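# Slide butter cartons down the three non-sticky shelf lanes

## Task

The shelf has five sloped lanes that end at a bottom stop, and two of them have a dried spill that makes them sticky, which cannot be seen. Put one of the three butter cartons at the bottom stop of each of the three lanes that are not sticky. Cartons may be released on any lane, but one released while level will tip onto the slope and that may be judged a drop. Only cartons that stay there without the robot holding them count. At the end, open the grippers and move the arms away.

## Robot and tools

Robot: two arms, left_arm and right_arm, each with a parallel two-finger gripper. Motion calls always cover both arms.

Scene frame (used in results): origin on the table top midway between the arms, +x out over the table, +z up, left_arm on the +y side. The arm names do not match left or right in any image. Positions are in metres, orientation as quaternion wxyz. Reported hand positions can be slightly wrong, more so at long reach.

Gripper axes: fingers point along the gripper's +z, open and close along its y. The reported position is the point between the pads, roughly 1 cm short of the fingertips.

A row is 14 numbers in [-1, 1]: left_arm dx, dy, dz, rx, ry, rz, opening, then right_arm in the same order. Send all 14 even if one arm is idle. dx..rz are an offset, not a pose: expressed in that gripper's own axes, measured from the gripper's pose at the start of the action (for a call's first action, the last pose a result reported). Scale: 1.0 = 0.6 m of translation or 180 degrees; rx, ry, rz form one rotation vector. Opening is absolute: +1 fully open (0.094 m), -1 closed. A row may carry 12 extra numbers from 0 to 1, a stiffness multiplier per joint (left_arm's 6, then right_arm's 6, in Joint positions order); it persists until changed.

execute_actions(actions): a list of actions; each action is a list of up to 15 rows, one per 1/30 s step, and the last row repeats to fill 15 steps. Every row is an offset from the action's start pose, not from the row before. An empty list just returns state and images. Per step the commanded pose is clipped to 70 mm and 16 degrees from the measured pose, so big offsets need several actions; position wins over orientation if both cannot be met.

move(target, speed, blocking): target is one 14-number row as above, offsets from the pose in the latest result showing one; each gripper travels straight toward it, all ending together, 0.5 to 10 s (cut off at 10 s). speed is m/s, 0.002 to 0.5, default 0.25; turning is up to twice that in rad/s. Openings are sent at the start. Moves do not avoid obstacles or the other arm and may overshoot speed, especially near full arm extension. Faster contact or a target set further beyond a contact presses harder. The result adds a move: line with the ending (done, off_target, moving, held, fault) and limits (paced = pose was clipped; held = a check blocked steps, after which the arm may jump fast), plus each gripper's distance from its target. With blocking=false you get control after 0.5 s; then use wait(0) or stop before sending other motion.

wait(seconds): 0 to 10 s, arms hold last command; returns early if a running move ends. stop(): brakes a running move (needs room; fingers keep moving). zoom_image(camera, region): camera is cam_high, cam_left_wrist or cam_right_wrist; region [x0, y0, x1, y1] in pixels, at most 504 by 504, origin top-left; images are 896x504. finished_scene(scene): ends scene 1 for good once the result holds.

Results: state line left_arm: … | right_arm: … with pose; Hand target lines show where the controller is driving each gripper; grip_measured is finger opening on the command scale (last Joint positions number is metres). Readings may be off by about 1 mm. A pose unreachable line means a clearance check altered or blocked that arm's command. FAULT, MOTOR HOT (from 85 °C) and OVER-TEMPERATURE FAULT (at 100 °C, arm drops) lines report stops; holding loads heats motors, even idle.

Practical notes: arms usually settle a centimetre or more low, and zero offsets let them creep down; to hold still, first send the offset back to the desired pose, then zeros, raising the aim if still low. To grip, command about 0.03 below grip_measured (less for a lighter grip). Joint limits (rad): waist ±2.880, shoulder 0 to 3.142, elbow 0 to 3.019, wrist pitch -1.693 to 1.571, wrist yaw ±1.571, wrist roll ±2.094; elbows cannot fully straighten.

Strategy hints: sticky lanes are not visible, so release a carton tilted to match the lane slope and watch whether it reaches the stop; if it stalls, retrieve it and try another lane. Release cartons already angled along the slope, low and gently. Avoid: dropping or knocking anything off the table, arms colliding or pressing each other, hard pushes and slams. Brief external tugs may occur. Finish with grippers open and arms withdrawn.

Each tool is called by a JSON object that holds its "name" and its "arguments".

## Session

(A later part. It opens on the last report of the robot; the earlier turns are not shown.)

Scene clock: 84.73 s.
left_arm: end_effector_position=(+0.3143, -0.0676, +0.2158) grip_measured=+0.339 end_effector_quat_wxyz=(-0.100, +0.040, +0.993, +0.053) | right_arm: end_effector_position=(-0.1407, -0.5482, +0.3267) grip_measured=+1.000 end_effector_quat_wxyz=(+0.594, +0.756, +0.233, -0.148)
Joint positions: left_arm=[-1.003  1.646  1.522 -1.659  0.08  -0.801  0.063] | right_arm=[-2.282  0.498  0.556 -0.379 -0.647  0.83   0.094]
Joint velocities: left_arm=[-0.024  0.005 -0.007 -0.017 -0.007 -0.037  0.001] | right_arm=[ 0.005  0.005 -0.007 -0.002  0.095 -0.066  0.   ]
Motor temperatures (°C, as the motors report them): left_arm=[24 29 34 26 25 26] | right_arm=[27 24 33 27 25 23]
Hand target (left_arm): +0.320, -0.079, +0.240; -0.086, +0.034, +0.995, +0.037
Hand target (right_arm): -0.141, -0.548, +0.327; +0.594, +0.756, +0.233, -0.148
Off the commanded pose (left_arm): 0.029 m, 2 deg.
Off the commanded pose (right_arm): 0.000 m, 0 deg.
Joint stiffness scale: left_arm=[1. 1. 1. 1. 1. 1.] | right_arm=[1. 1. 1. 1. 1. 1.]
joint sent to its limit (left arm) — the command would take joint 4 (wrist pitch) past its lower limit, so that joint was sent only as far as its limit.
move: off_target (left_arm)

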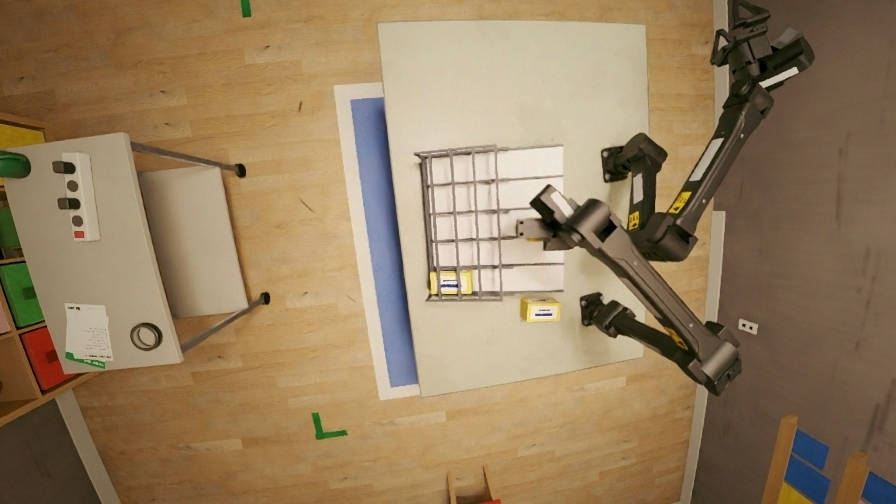

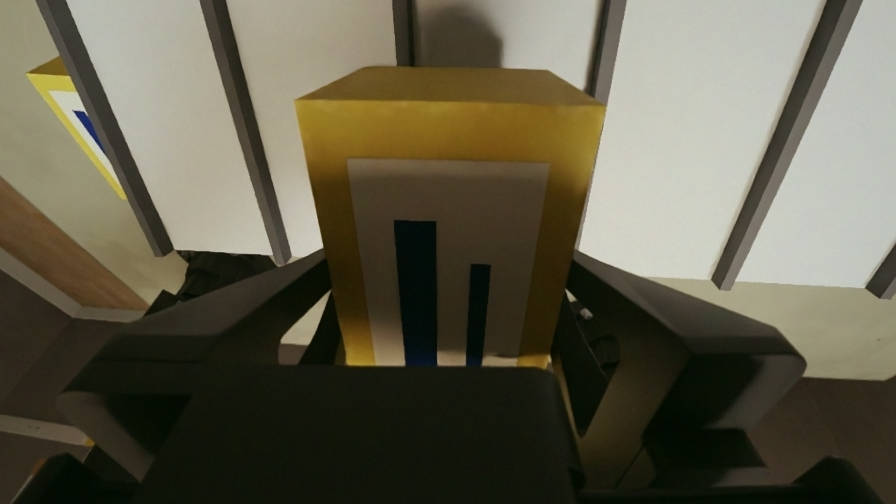

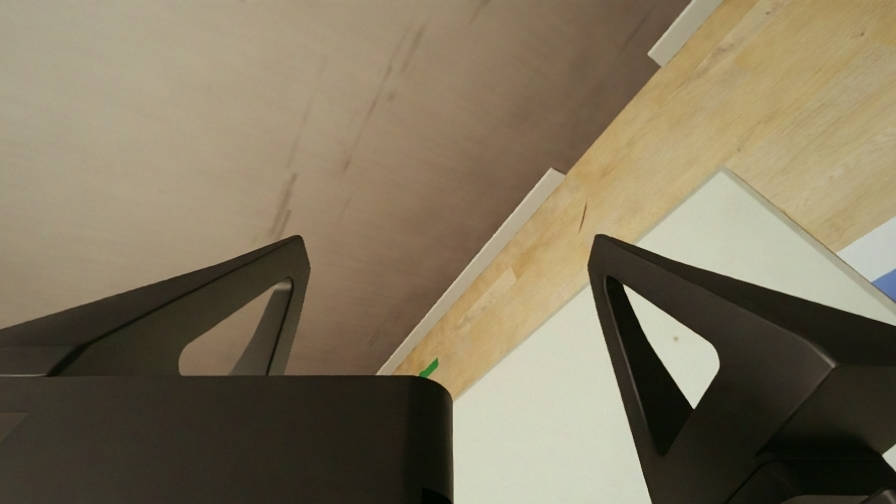

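{"name": "move", "arguments": {"target": [-0.075,-0.035,0.03,0.02,0.007,-0.006,0.25,0,0,0,0,0,0,1], "speed": 0.06}}

Scene clock: 92.43 s.
left_arm: end_effector_position=(+0.3359, -0.0759, +0.1761) grip_measured=+0.339 end_effector_quat_wxyz=(-0.126, +0.020, +0.991, +0.047) | right_arm: end_effector_position=(-0.1407, -0.5482, +0.3267) grip_measured=+1.000 end_effector_quat_wxyz=(+0.594, +0.756, +0.233, -0.148)
Joint positions: left_arm=[-0.963  1.733  1.523 -1.603  0.121 -0.794  0.063] | right_arm=[-2.282  0.498  0.556 -0.379 -0.647  0.83   0.094]
Joint velocities: left_arm=[-0.005 -0.005  0.007  0.012  0.007  0.051  0.   ] | right_arm=[ 0.005 -0.005  0.002  0.007 -0.037 -0.022  0.   ]
Motor temperatures (°C, as the motors report them): left_arm=[24 30 36 26 25 26] | right_arm=[27 24 33 27 25 23]
Hand target (left_arm): +0.352, -0.088, +0.187; -0.111, +0.027, +0.993, +0.024
Hand target (right_arm): -0.141, -0.548, +0.327; +0.594, +0.756, +0.233, -0.148
Off the commanded pose (left_arm): 0.024 m, 3 deg.
Off the commanded pose (right_arm): 0.000 m, 0 deg.
Joint stiffness scale: left_arm=[1. 1. 1. 1. 1. 1.] | right_arm=[1. 1. 1. 1. 1. 1.]
move: off_target (left_arm)

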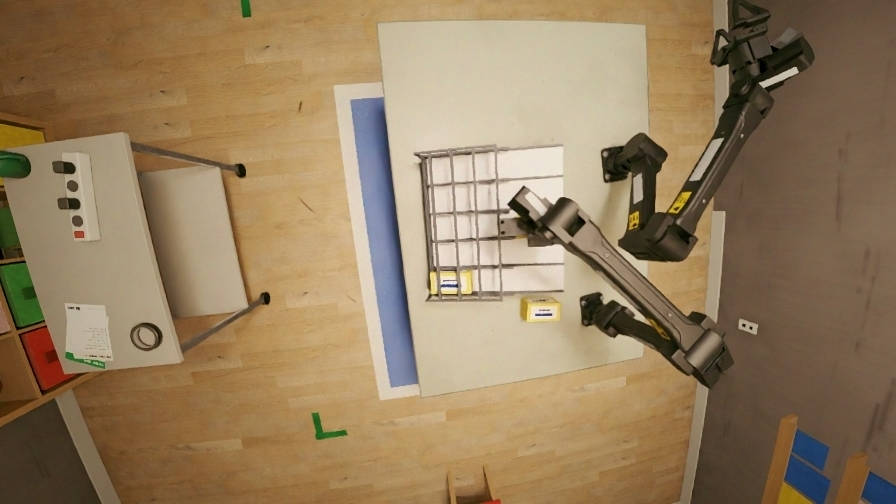

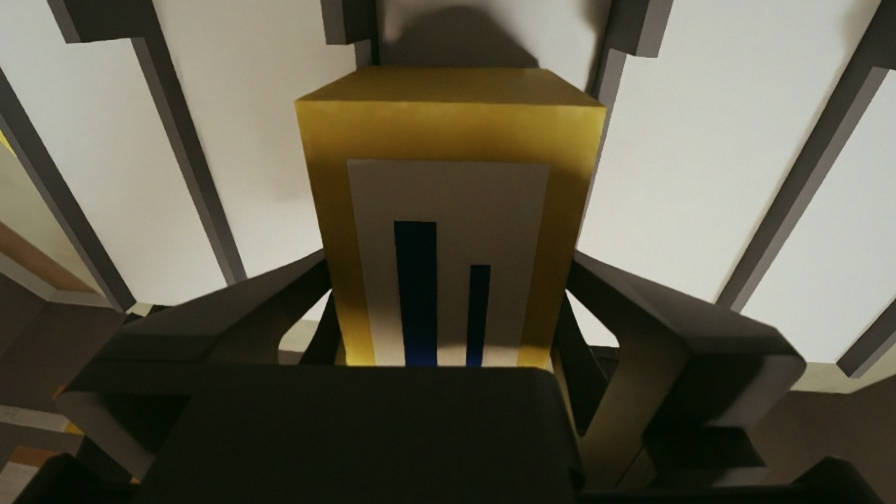

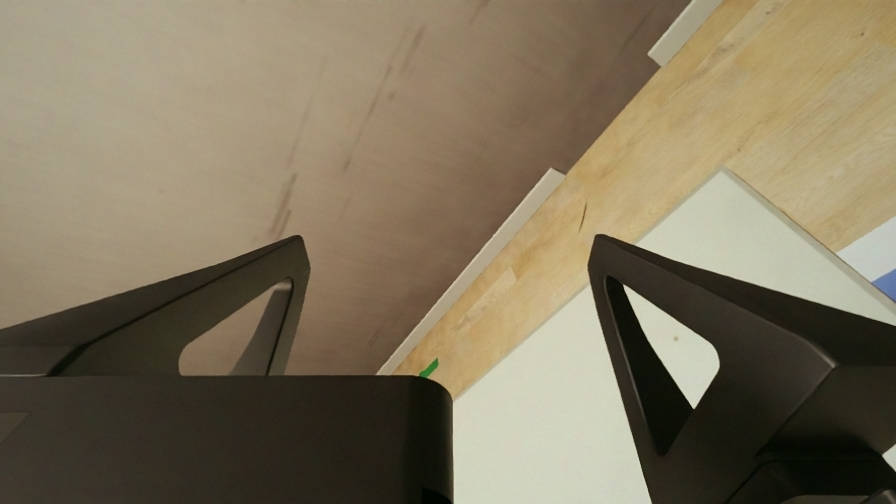

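Resting on the divider. Lift, then correct.

{"name": "move", "arguments": {"target": [-0.02,-0.03,-0.06,0.02,-0.012,0.006,0.25,0,0,0,0,0,0,1], "speed": 0.05}}

Scene clock: 95.77 s.
left_arm: end_effector_position=(+0.3427, -0.0860, +0.1824) grip_measured=+0.339 end_effector_quat_wxyz=(-0.121, +0.020, +0.992, +0.035) | right_arm: end_effector_position=(-0.1407, -0.5482, +0.3267) grip_measured=+1.000 end_effector_quat_wxyz=(+0.594, +0.756, +0.233, -0.148)
Joint positions: left_arm=[-0.963  1.745  1.559 -1.603  0.131 -0.793  0.063] | right_arm=[-2.282  0.498  0.556 -0.379 -0.647  0.83   0.094]
Joint velocities: left_arm=[-0.005 -0.005  0.017 -0.002  0.007  0.022 -0.   ] | right_arm=[-0.015 -0.005 -0.007 -0.007  0.037 -0.007  0.   ]
Motor temperatures (°C, as the motors report them): left_arm=[24 30 36 26 25 26] | right_arm=[27 24 34 27 25 23]
Hand target (left_arm): +0.355, -0.096, +0.206; -0.107, +0.026, +0.994, +0.014
Hand target (right_arm): -0.141, -0.548, +0.327; +0.594, +0.756, +0.233, -0.148
Off the commanded pose (left_arm): 0.029 m, 3 deg.
Off the commanded pose (right_arm): 0.000 m, 0 deg.
Joint stiffness scale: left_arm=[1. 1. 1. 1. 1. 1.] | right_arm=[1. 1. 1. 1. 1. 1.]
move: off_target (left_arm)

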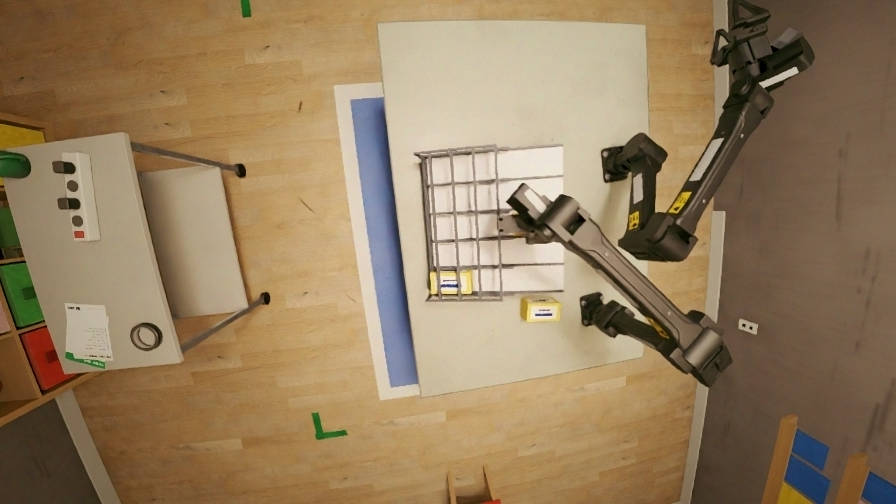

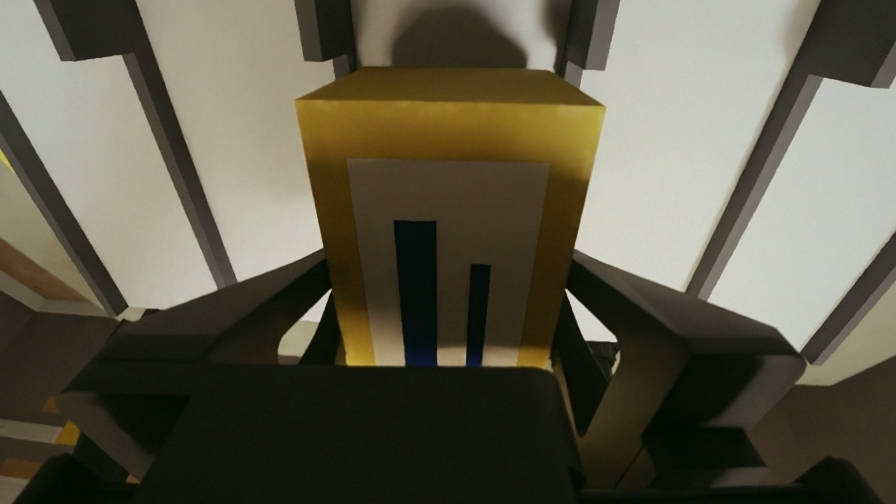

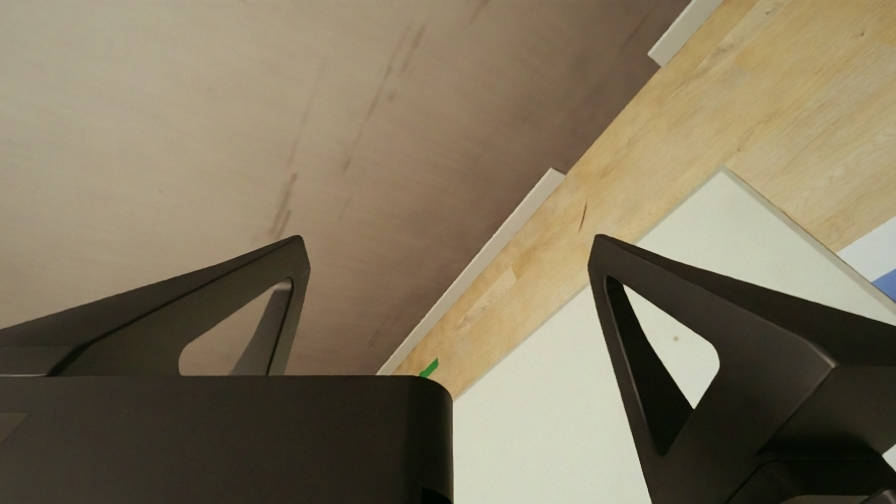

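Centred. Descend.

{"name": "move", "arguments": {"target": [-0.015,-0.005,0.03,0.008,-0.007,0.005,0.25,0,0,0,0,0,0,1], "speed": 0.03}}

Scene clock: 98.17 s.
left_arm: end_effector_position=(+0.3447, -0.0880, +0.1647) grip_measured=+0.339 end_effector_quat_wxyz=(-0.112, +0.021, +0.993, +0.026) | right_arm: end_effector_position=(-0.1407, -0.5482, +0.3267) grip_measured=+1.000 end_effector_quat_wxyz=(+0.594, +0.756, +0.233, -0.148)
Joint positions: left_arm=[-0.963  1.745  1.515 -1.532  0.13  -0.793  0.063] | right_arm=[-2.282  0.498  0.556 -0.379 -0.647  0.83   0.094]
Joint velocities: left_arm=[ 0.005 -0.005 -0.002 -0.022 -0.007 -0.037 -0.001] | right_arm=[-0.015  0.005  0.022 -0.007  0.022  0.022  0.   ]
Motor temperatures (°C, as the motors report them): left_arm=[24 30 36 26 25 26] | right_arm=[27 24 34 27 25 23]
Hand target (left_arm): +0.347, -0.088, +0.163; -0.111, +0.027, +0.993, +0.022
Hand target (right_arm): -0.141, -0.548, +0.327; +0.594, +0.756, +0.233, -0.148
Off the commanded pose (left_arm): 0.003 m, 1 deg.
Off the commanded pose (right_arm): 0.000 m, 0 deg.
Joint stiffness scale: left_arm=[1. 1. 1. 1. 1. 1.] | right_arm=[1. 1. 1. 1. 1. 1.]
move: done

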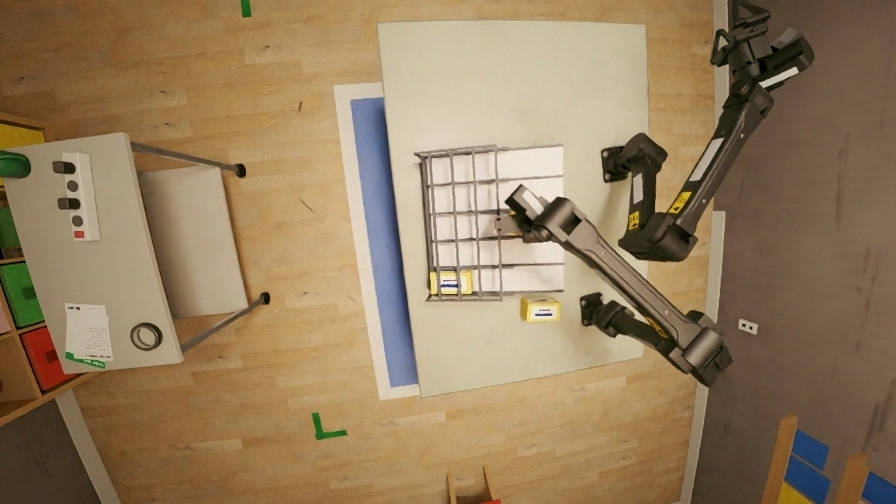

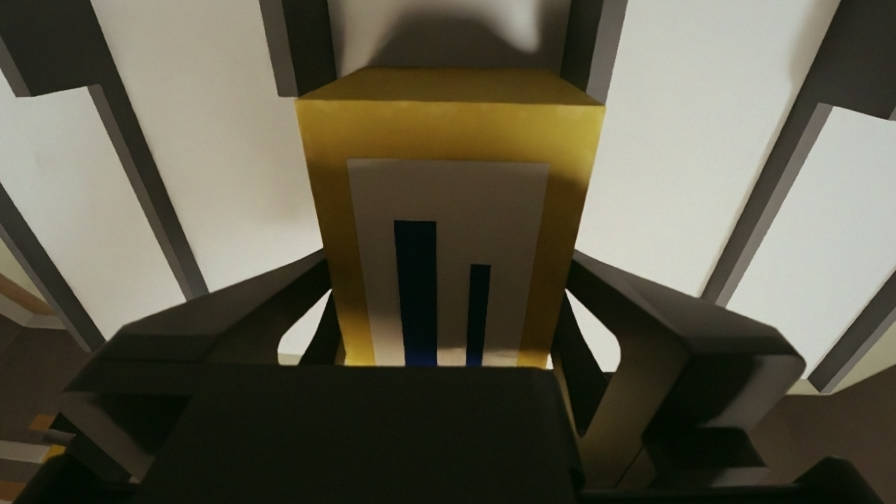

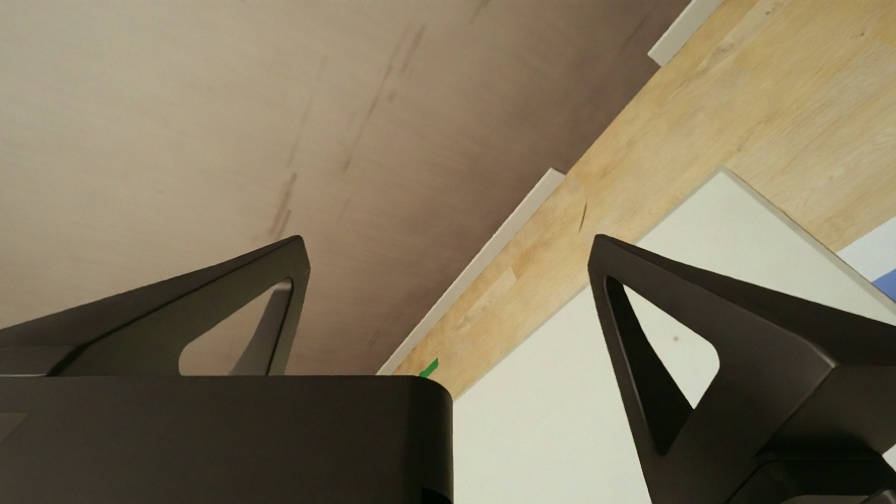

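{"name": "move", "arguments": {"target": [0,0,0.015,0,0,0,0.25,0,0,0,0,0,0,1], "speed": 0.02}}

{"name": "execute_actions", "arguments": {"actions": [[[0,0,-0.01,0,0,0,0.55,0,0,0,0,0,0,1]]]}}

{"name": "wait", "arguments": {"seconds": 1.5}}

Scene clock: 107.77 s.
left_arm: end_effector_position=(+0.3453, -0.0888, +0.1633) grip_measured=+0.339 end_effector_quat_wxyz=(-0.111, +0.022, +0.993, +0.024) | right_arm: end_effector_position=(-0.1407, -0.5482, +0.3267) grip_measured=+1.000 end_effector_quat_wxyz=(+0.594, +0.756, +0.233, -0.148)
Joint positions: left_arm=[-0.963  1.745  1.512 -1.524  0.13  -0.793  0.063] | right_arm=[-2.282  0.498  0.556 -0.379 -0.647  0.83   0.094]
Joint velocities: left_arm=[-0.005 -0.015 -0.017  0.007  0.022  0.081 -0.001] | right_arm=[ 0.005 -0.015  0.002 -0.012 -0.037  0.022  0.   ]
Motor temperatures (°C, as the motors report them): left_arm=[24 30 35 26 25 26] | right_arm=[27 24 34 27 25 23]
Hand target (left_arm): +0.343, -0.087, +0.156; -0.113, +0.021, +0.993, +0.026
Hand target (right_arm): -0.141, -0.548, +0.327; +0.594, +0.756, +0.233, -0.148
Off the commanded pose (left_arm): 0.008 m, 0 deg.
Off the commanded pose (right_arm): 0.000 m, 0 deg.
Joint stiffness scale: left_arm=[1. 1. 1. 1. 1. 1.] | right_arm=[1. 1. 1. 1. 1. 1.]
move: done

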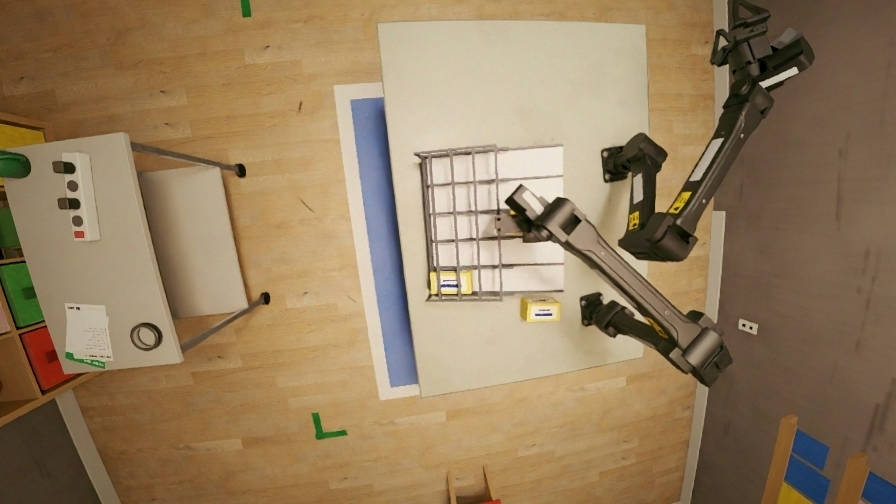

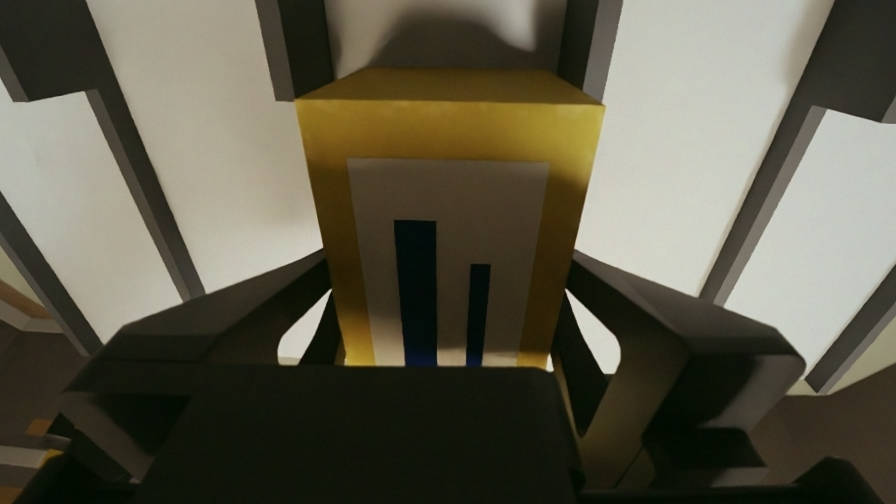

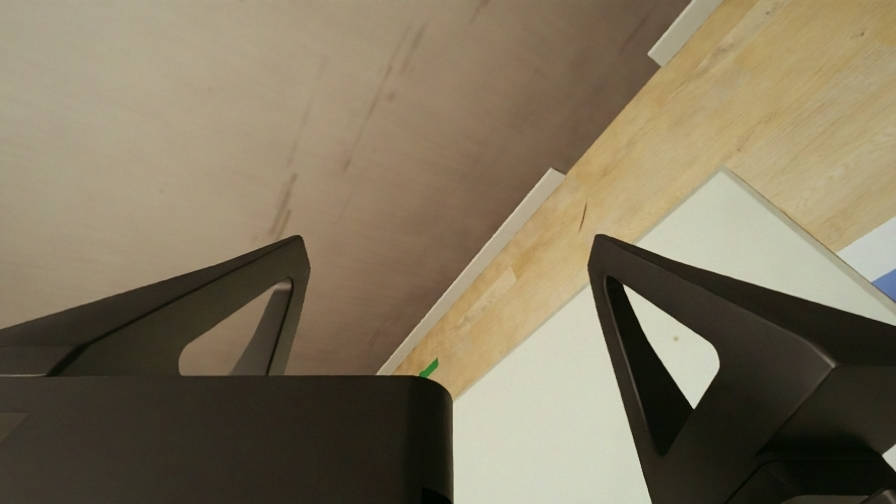

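Scene clock: 108.27 s.
left_arm: end_effector_position=(+0.3453, -0.0888, +0.1633) grip_measured=+0.548 end_effector_quat_wxyz=(-0.111, +0.022, +0.993, +0.024) | right_arm: end_effector_position=(-0.1407, -0.5482, +0.3267) grip_measured=+1.000 end_effector_quat_wxyz=(+0.594, +0.756, +0.233, -0.148)
Joint positions: left_arm=[-0.963  1.745  1.512 -1.524  0.13  -0.793  0.073] | right_arm=[-2.282  0.498  0.556 -0.379 -0.647  0.83   0.094]
Joint velocities: left_arm=[-0.024 -0.015  0.007  0.002 -0.007 -0.051 -0.002] | right_arm=[-0.005 -0.015 -0.007 -0.002  0.007  0.051  0.   ]
Motor temperatures (°C, as the motors report them): left_arm=[24 30 34 26 25 26] | right_arm=[27 24 34 27 25 23]
Hand target (left_arm): +0.347, -0.089, +0.169; -0.111, +0.021, +0.993, +0.024
Hand target (right_arm): -0.141, -0.548, +0.327; +0.594, +0.756, +0.233, -0.148
Off the commanded pose (left_arm): 0.006 m, 0 deg.
Off the commanded pose (right_arm): 0.000 m, 0 deg.
Joint stiffness scale: left_arm=[1. 1. 1. 1. 1. 1.] | right_arm=[1. 1. 1. 1. 1. 1.]

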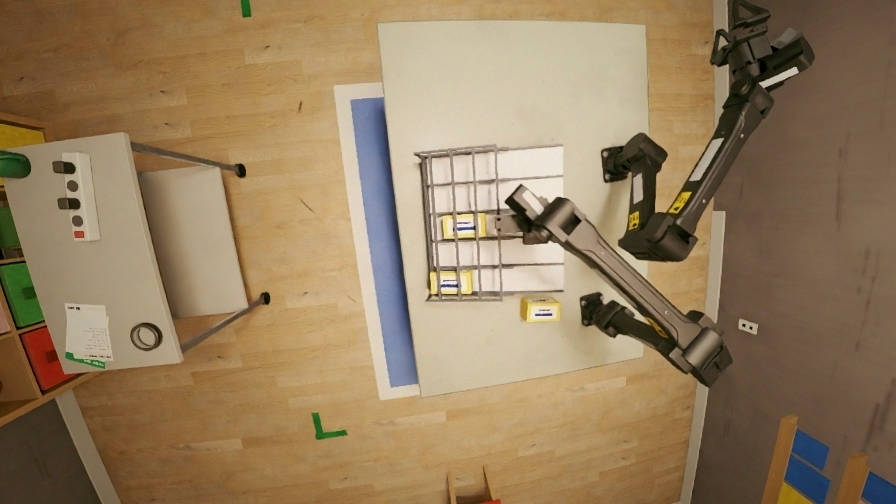

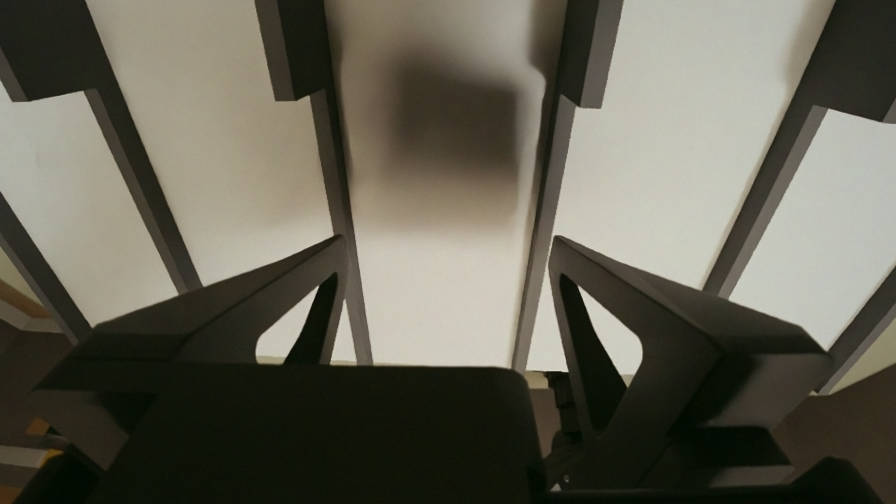

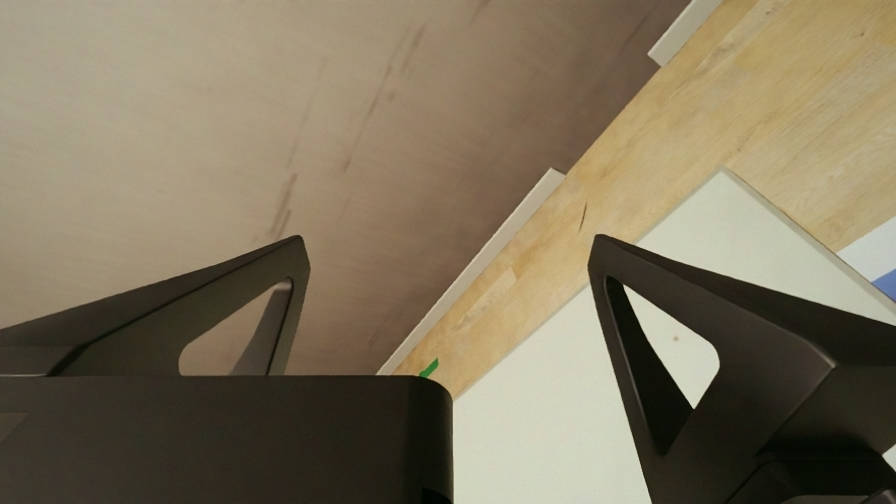

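Scene clock: 109.77 s.
left_arm: end_effector_position=(+0.3453, -0.0888, +0.1633) grip_measured=+0.548 end_effector_quat_wxyz=(-0.111, +0.022, +0.993, +0.024) | right_arm: end_effector_position=(-0.1407, -0.5482, +0.3267) grip_measured=+1.000 end_effector_quat_wxyz=(+0.594, +0.756, +0.233, -0.148)
Joint positions: left_arm=[-0.963  1.745  1.512 -1.524  0.13  -0.793  0.073] | right_arm=[-2.282  0.498  0.556 -0.379 -0.647  0.83   0.094]
Joint velocities: left_arm=[-0.024  0.005  0.012  0.007 -0.125 -0.051 -0.   ] | right_arm=[-0.005  0.005 -0.002  0.002 -0.066 -0.066  0.   ]
Motor temperatures (°C, as the motors report them): left_arm=[24 30 34 26 25 26] | right_arm=[27 24 34 27 25 23]
Hand target (left_arm): +0.347, -0.089, +0.169; -0.111, +0.021, +0.993, +0.024
Hand target (right_arm): -0.141, -0.548, +0.327; +0.594, +0.756, +0.233, -0.148
Off the commanded pose (left_arm): 0.006 m, 0 deg.
Off the commanded pose (right_arm): 0.000 m, 0 deg.
Joint stiffness scale: left_arm=[1. 1. 1. 1. 1. 1.] | right_arm=[1. 1. 1. 1. 1. 1.]
wait: 1.50 s; at rest by 0.17 s

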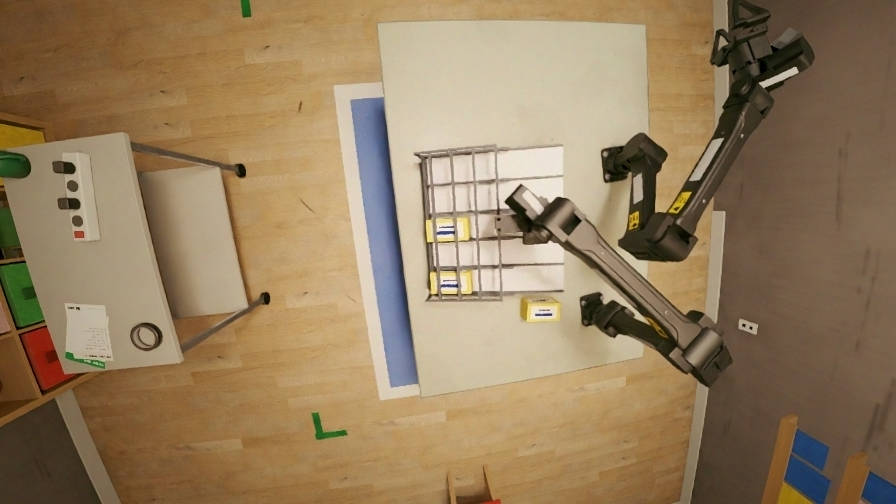

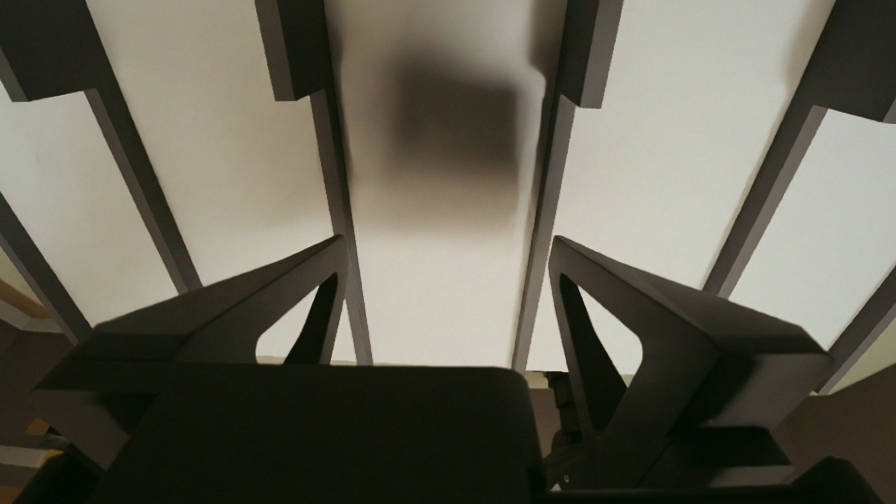

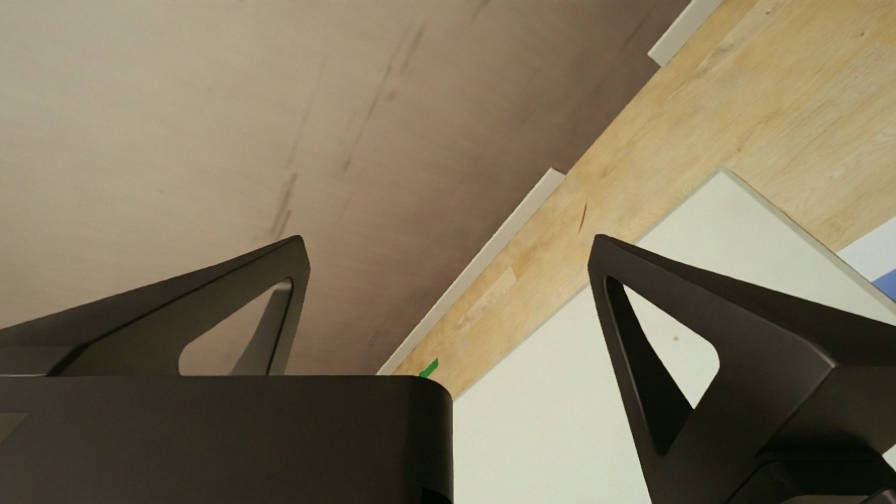

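Lane 3 good. Fetch the last carton.

{"name": "move", "arguments": {"target": [0.03,0,-0.13,0,-0.102,0,1,0,0,0,0,0,0,1], "speed": 0.2}}

{"name": "move", "arguments": {"target": [0.15,0.54,0.03,0,0,0.026,1,0,0,0,0,0,0,1], "speed": 0.25}}

Scene clock: 113.60 s.
left_arm: end_effector_position=(+0.3412, -0.0814, +0.2360) grip_measured=+1.000 end_effector_quat_wxyz=(+0.035, +0.031, +0.998, +0.036) | right_arm: end_effector_position=(-0.1407, -0.5482, +0.3267) grip_measured=+1.000 end_effector_quat_wxyz=(+0.594, +0.756, +0.233, -0.148)
Joint positions: left_arm=[-1.042  1.584  1.512 -1.511 -0.099 -0.867  0.094] | right_arm=[-2.282  0.498  0.556 -0.379 -0.647  0.83   0.094]
Joint velocities: left_arm=[-0.024 -0.015 -0.002 -0.002  0.037 -0.022  0.   ] | right_arm=[ 0.005 -0.015 -0.002  0.012 -0.007  0.022  0.   ]
Motor temperatures (°C, as the motors report them): left_arm=[24 30 34 26 25 26] | right_arm=[27 24 34 27 25 23]
Hand target (left_arm): +0.345, -0.093, +0.245; +0.049, +0.025, +0.998, +0.019
Hand target (right_arm): -0.141, -0.548, +0.327; +0.594, +0.756, +0.233, -0.148
Off the commanded pose (left_arm): 0.014 m, 3 deg.
Off the commanded pose (right_arm): 0.000 m, 0 deg.
Joint stiffness scale: left_arm=[1. 1. 1. 1. 1. 1.] | right_arm=[1. 1. 1. 1. 1. 1.]
move: off_target (left_arm)

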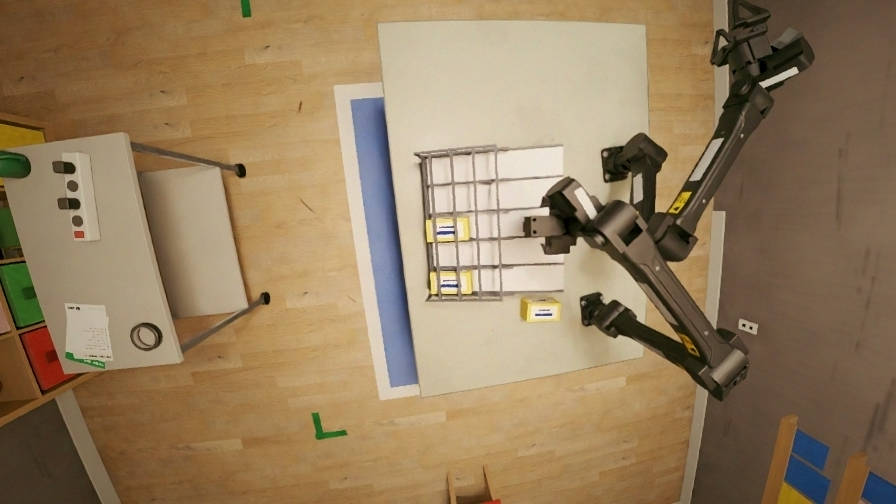

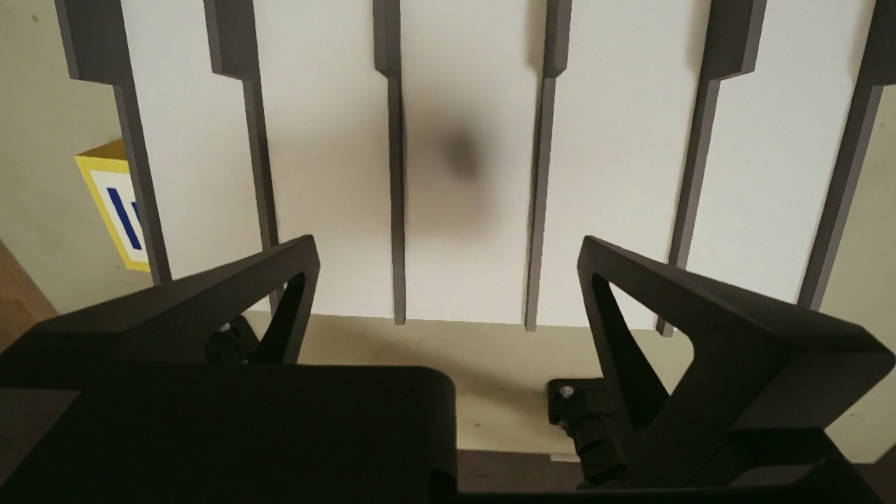

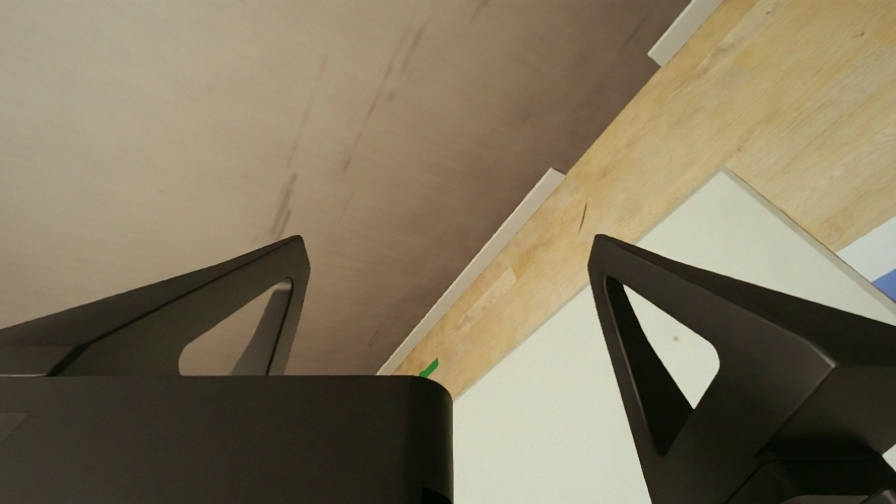

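Scene clock: 115.67 s.
left_arm: end_effector_position=(+0.2796, +0.2501, +0.2468) grip_measured=+1.000 end_effector_quat_wxyz=(+0.050, +0.062, +0.996, +0.038) | right_arm: end_effector_position=(-0.1407, -0.5482, +0.3267) grip_measured=+1.000 end_effector_quat_wxyz=(+0.594, +0.756, +0.233, -0.148)
Joint positions: left_arm=[-0.334  0.885  0.949 -1.546 -0.09  -0.091  0.094] | right_arm=[-2.282  0.498  0.556 -0.379 -0.647  0.83   0.094]
Joint velocities: left_arm=[ 0.005 -0.015  0.012  0.012 -0.007  0.037  0.   ] | right_arm=[-0.005 -0.005  0.012 -0.017 -0.066 -0.037  0.   ]
Motor temperatures (°C, as the motors report them): left_arm=[24 30 34 26 25 26] | right_arm=[27 24 34 27 25 23]
Hand target (left_arm): +0.273, +0.252, +0.240; +0.033, +0.071, +0.996, +0.039
Hand target (right_arm): -0.141, -0.548, +0.327; +0.594, +0.756, +0.233, -0.148
Off the commanded pose (left_arm): 0.014 m, 2 deg.
Off the commanded pose (right_arm): 0.000 m, 0 deg.
Joint stiffness scale: left_arm=[1. 1. 1. 1. 1. 1.] | right_arm=[1. 1. 1. 1. 1. 1.]
move: off_target (left_arm)

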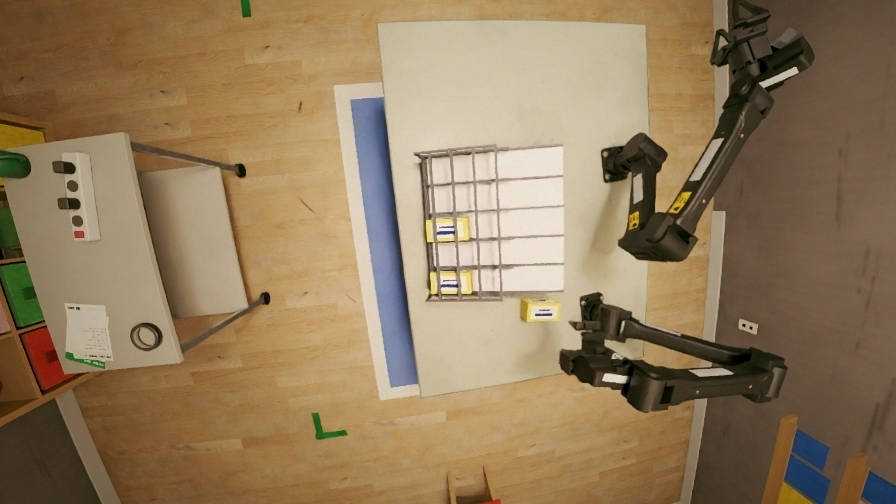

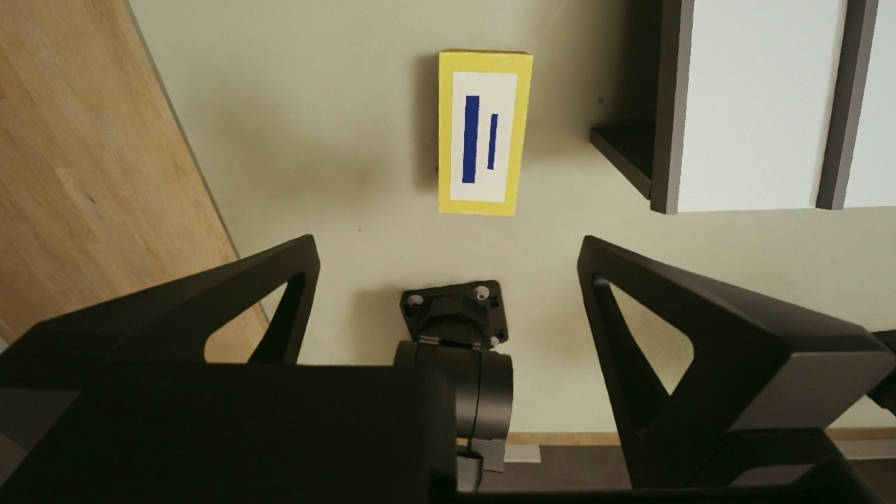

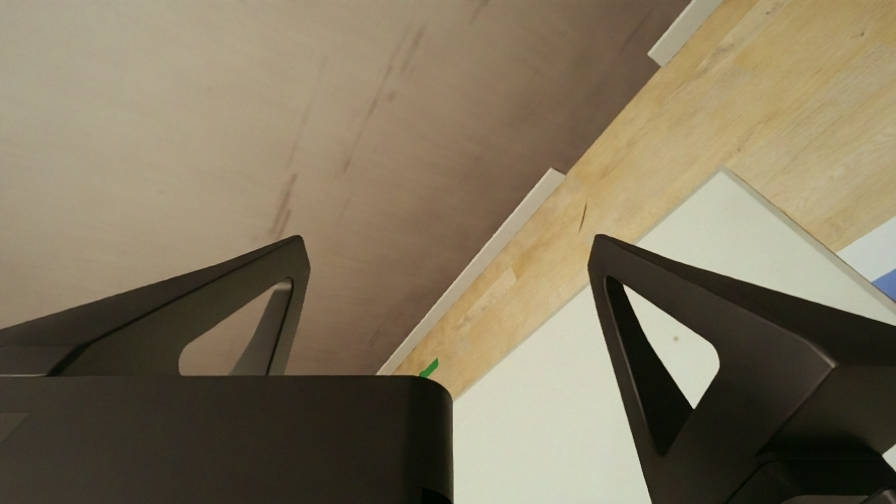

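{"name": "move", "arguments": {"target": [0.024,-0.035,0.23,0.015,0,0,1,0,0,0,0,0,0,1], "speed": 0.15}}

Scene clock: 119.17 s.
left_arm: end_effector_position=(+0.2754, +0.2433, +0.1112) grip_measured=+1.000 end_effector_quat_wxyz=(+0.047, +0.065, +0.997, +0.016) | right_arm: end_effector_position=(-0.1407, -0.5482, +0.3267) grip_measured=+1.000 end_effector_quat_wxyz=(+0.594, +0.756, +0.233, -0.148)
Joint positions: left_arm=[-0.334  0.932  0.615 -1.167 -0.047 -0.088  0.094] | right_arm=[-2.282  0.498  0.556 -0.379 -0.647  0.83   0.094]
Joint velocities: left_arm=[ 0.005  0.015 -0.007 -0.012  0.022 -0.051  0.   ] | right_arm=[-0.005 -0.015 -0.012 -0.007 -0.051  0.007  0.   ]
Motor temperatures (°C, as the motors report them): left_arm=[24 30 34 26 25 26] | right_arm=[27 24 34 27 25 23]
Hand target (left_arm): +0.276, +0.240, +0.107; +0.049, +0.063, +0.997, +0.014
Hand target (right_arm): -0.141, -0.548, +0.327; +0.594, +0.756, +0.233, -0.148
Off the commanded pose (left_arm): 0.005 m, 0 deg.
Off the commanded pose (right_arm): 0.000 m, 0 deg.
Joint stiffness scale: left_arm=[1. 1. 1. 1. 1. 1.] | right_arm=[1. 1. 1. 1. 1. 1.]
move: done

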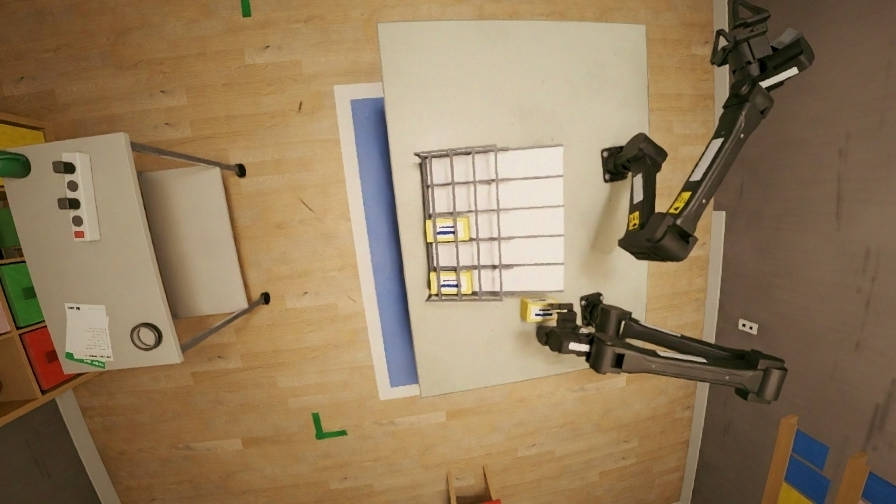

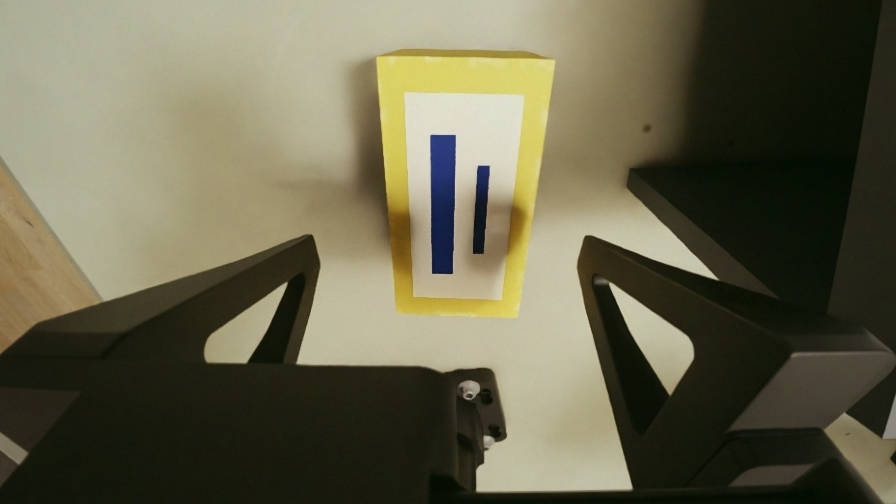

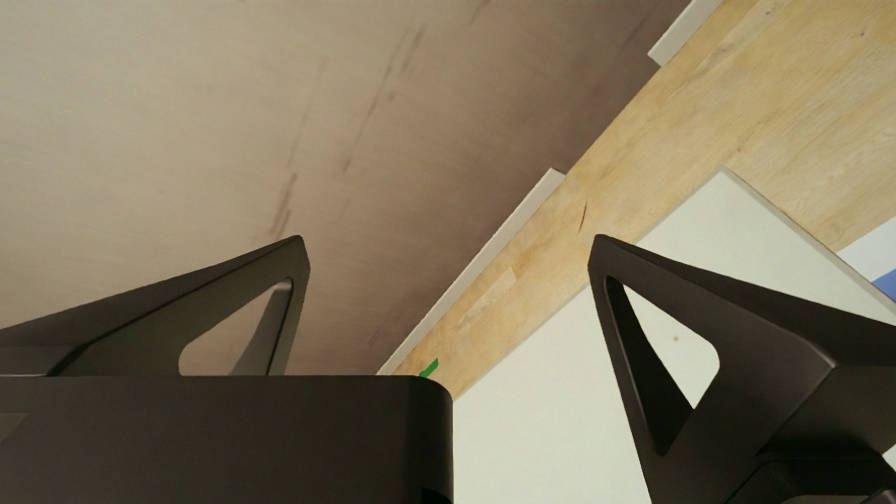

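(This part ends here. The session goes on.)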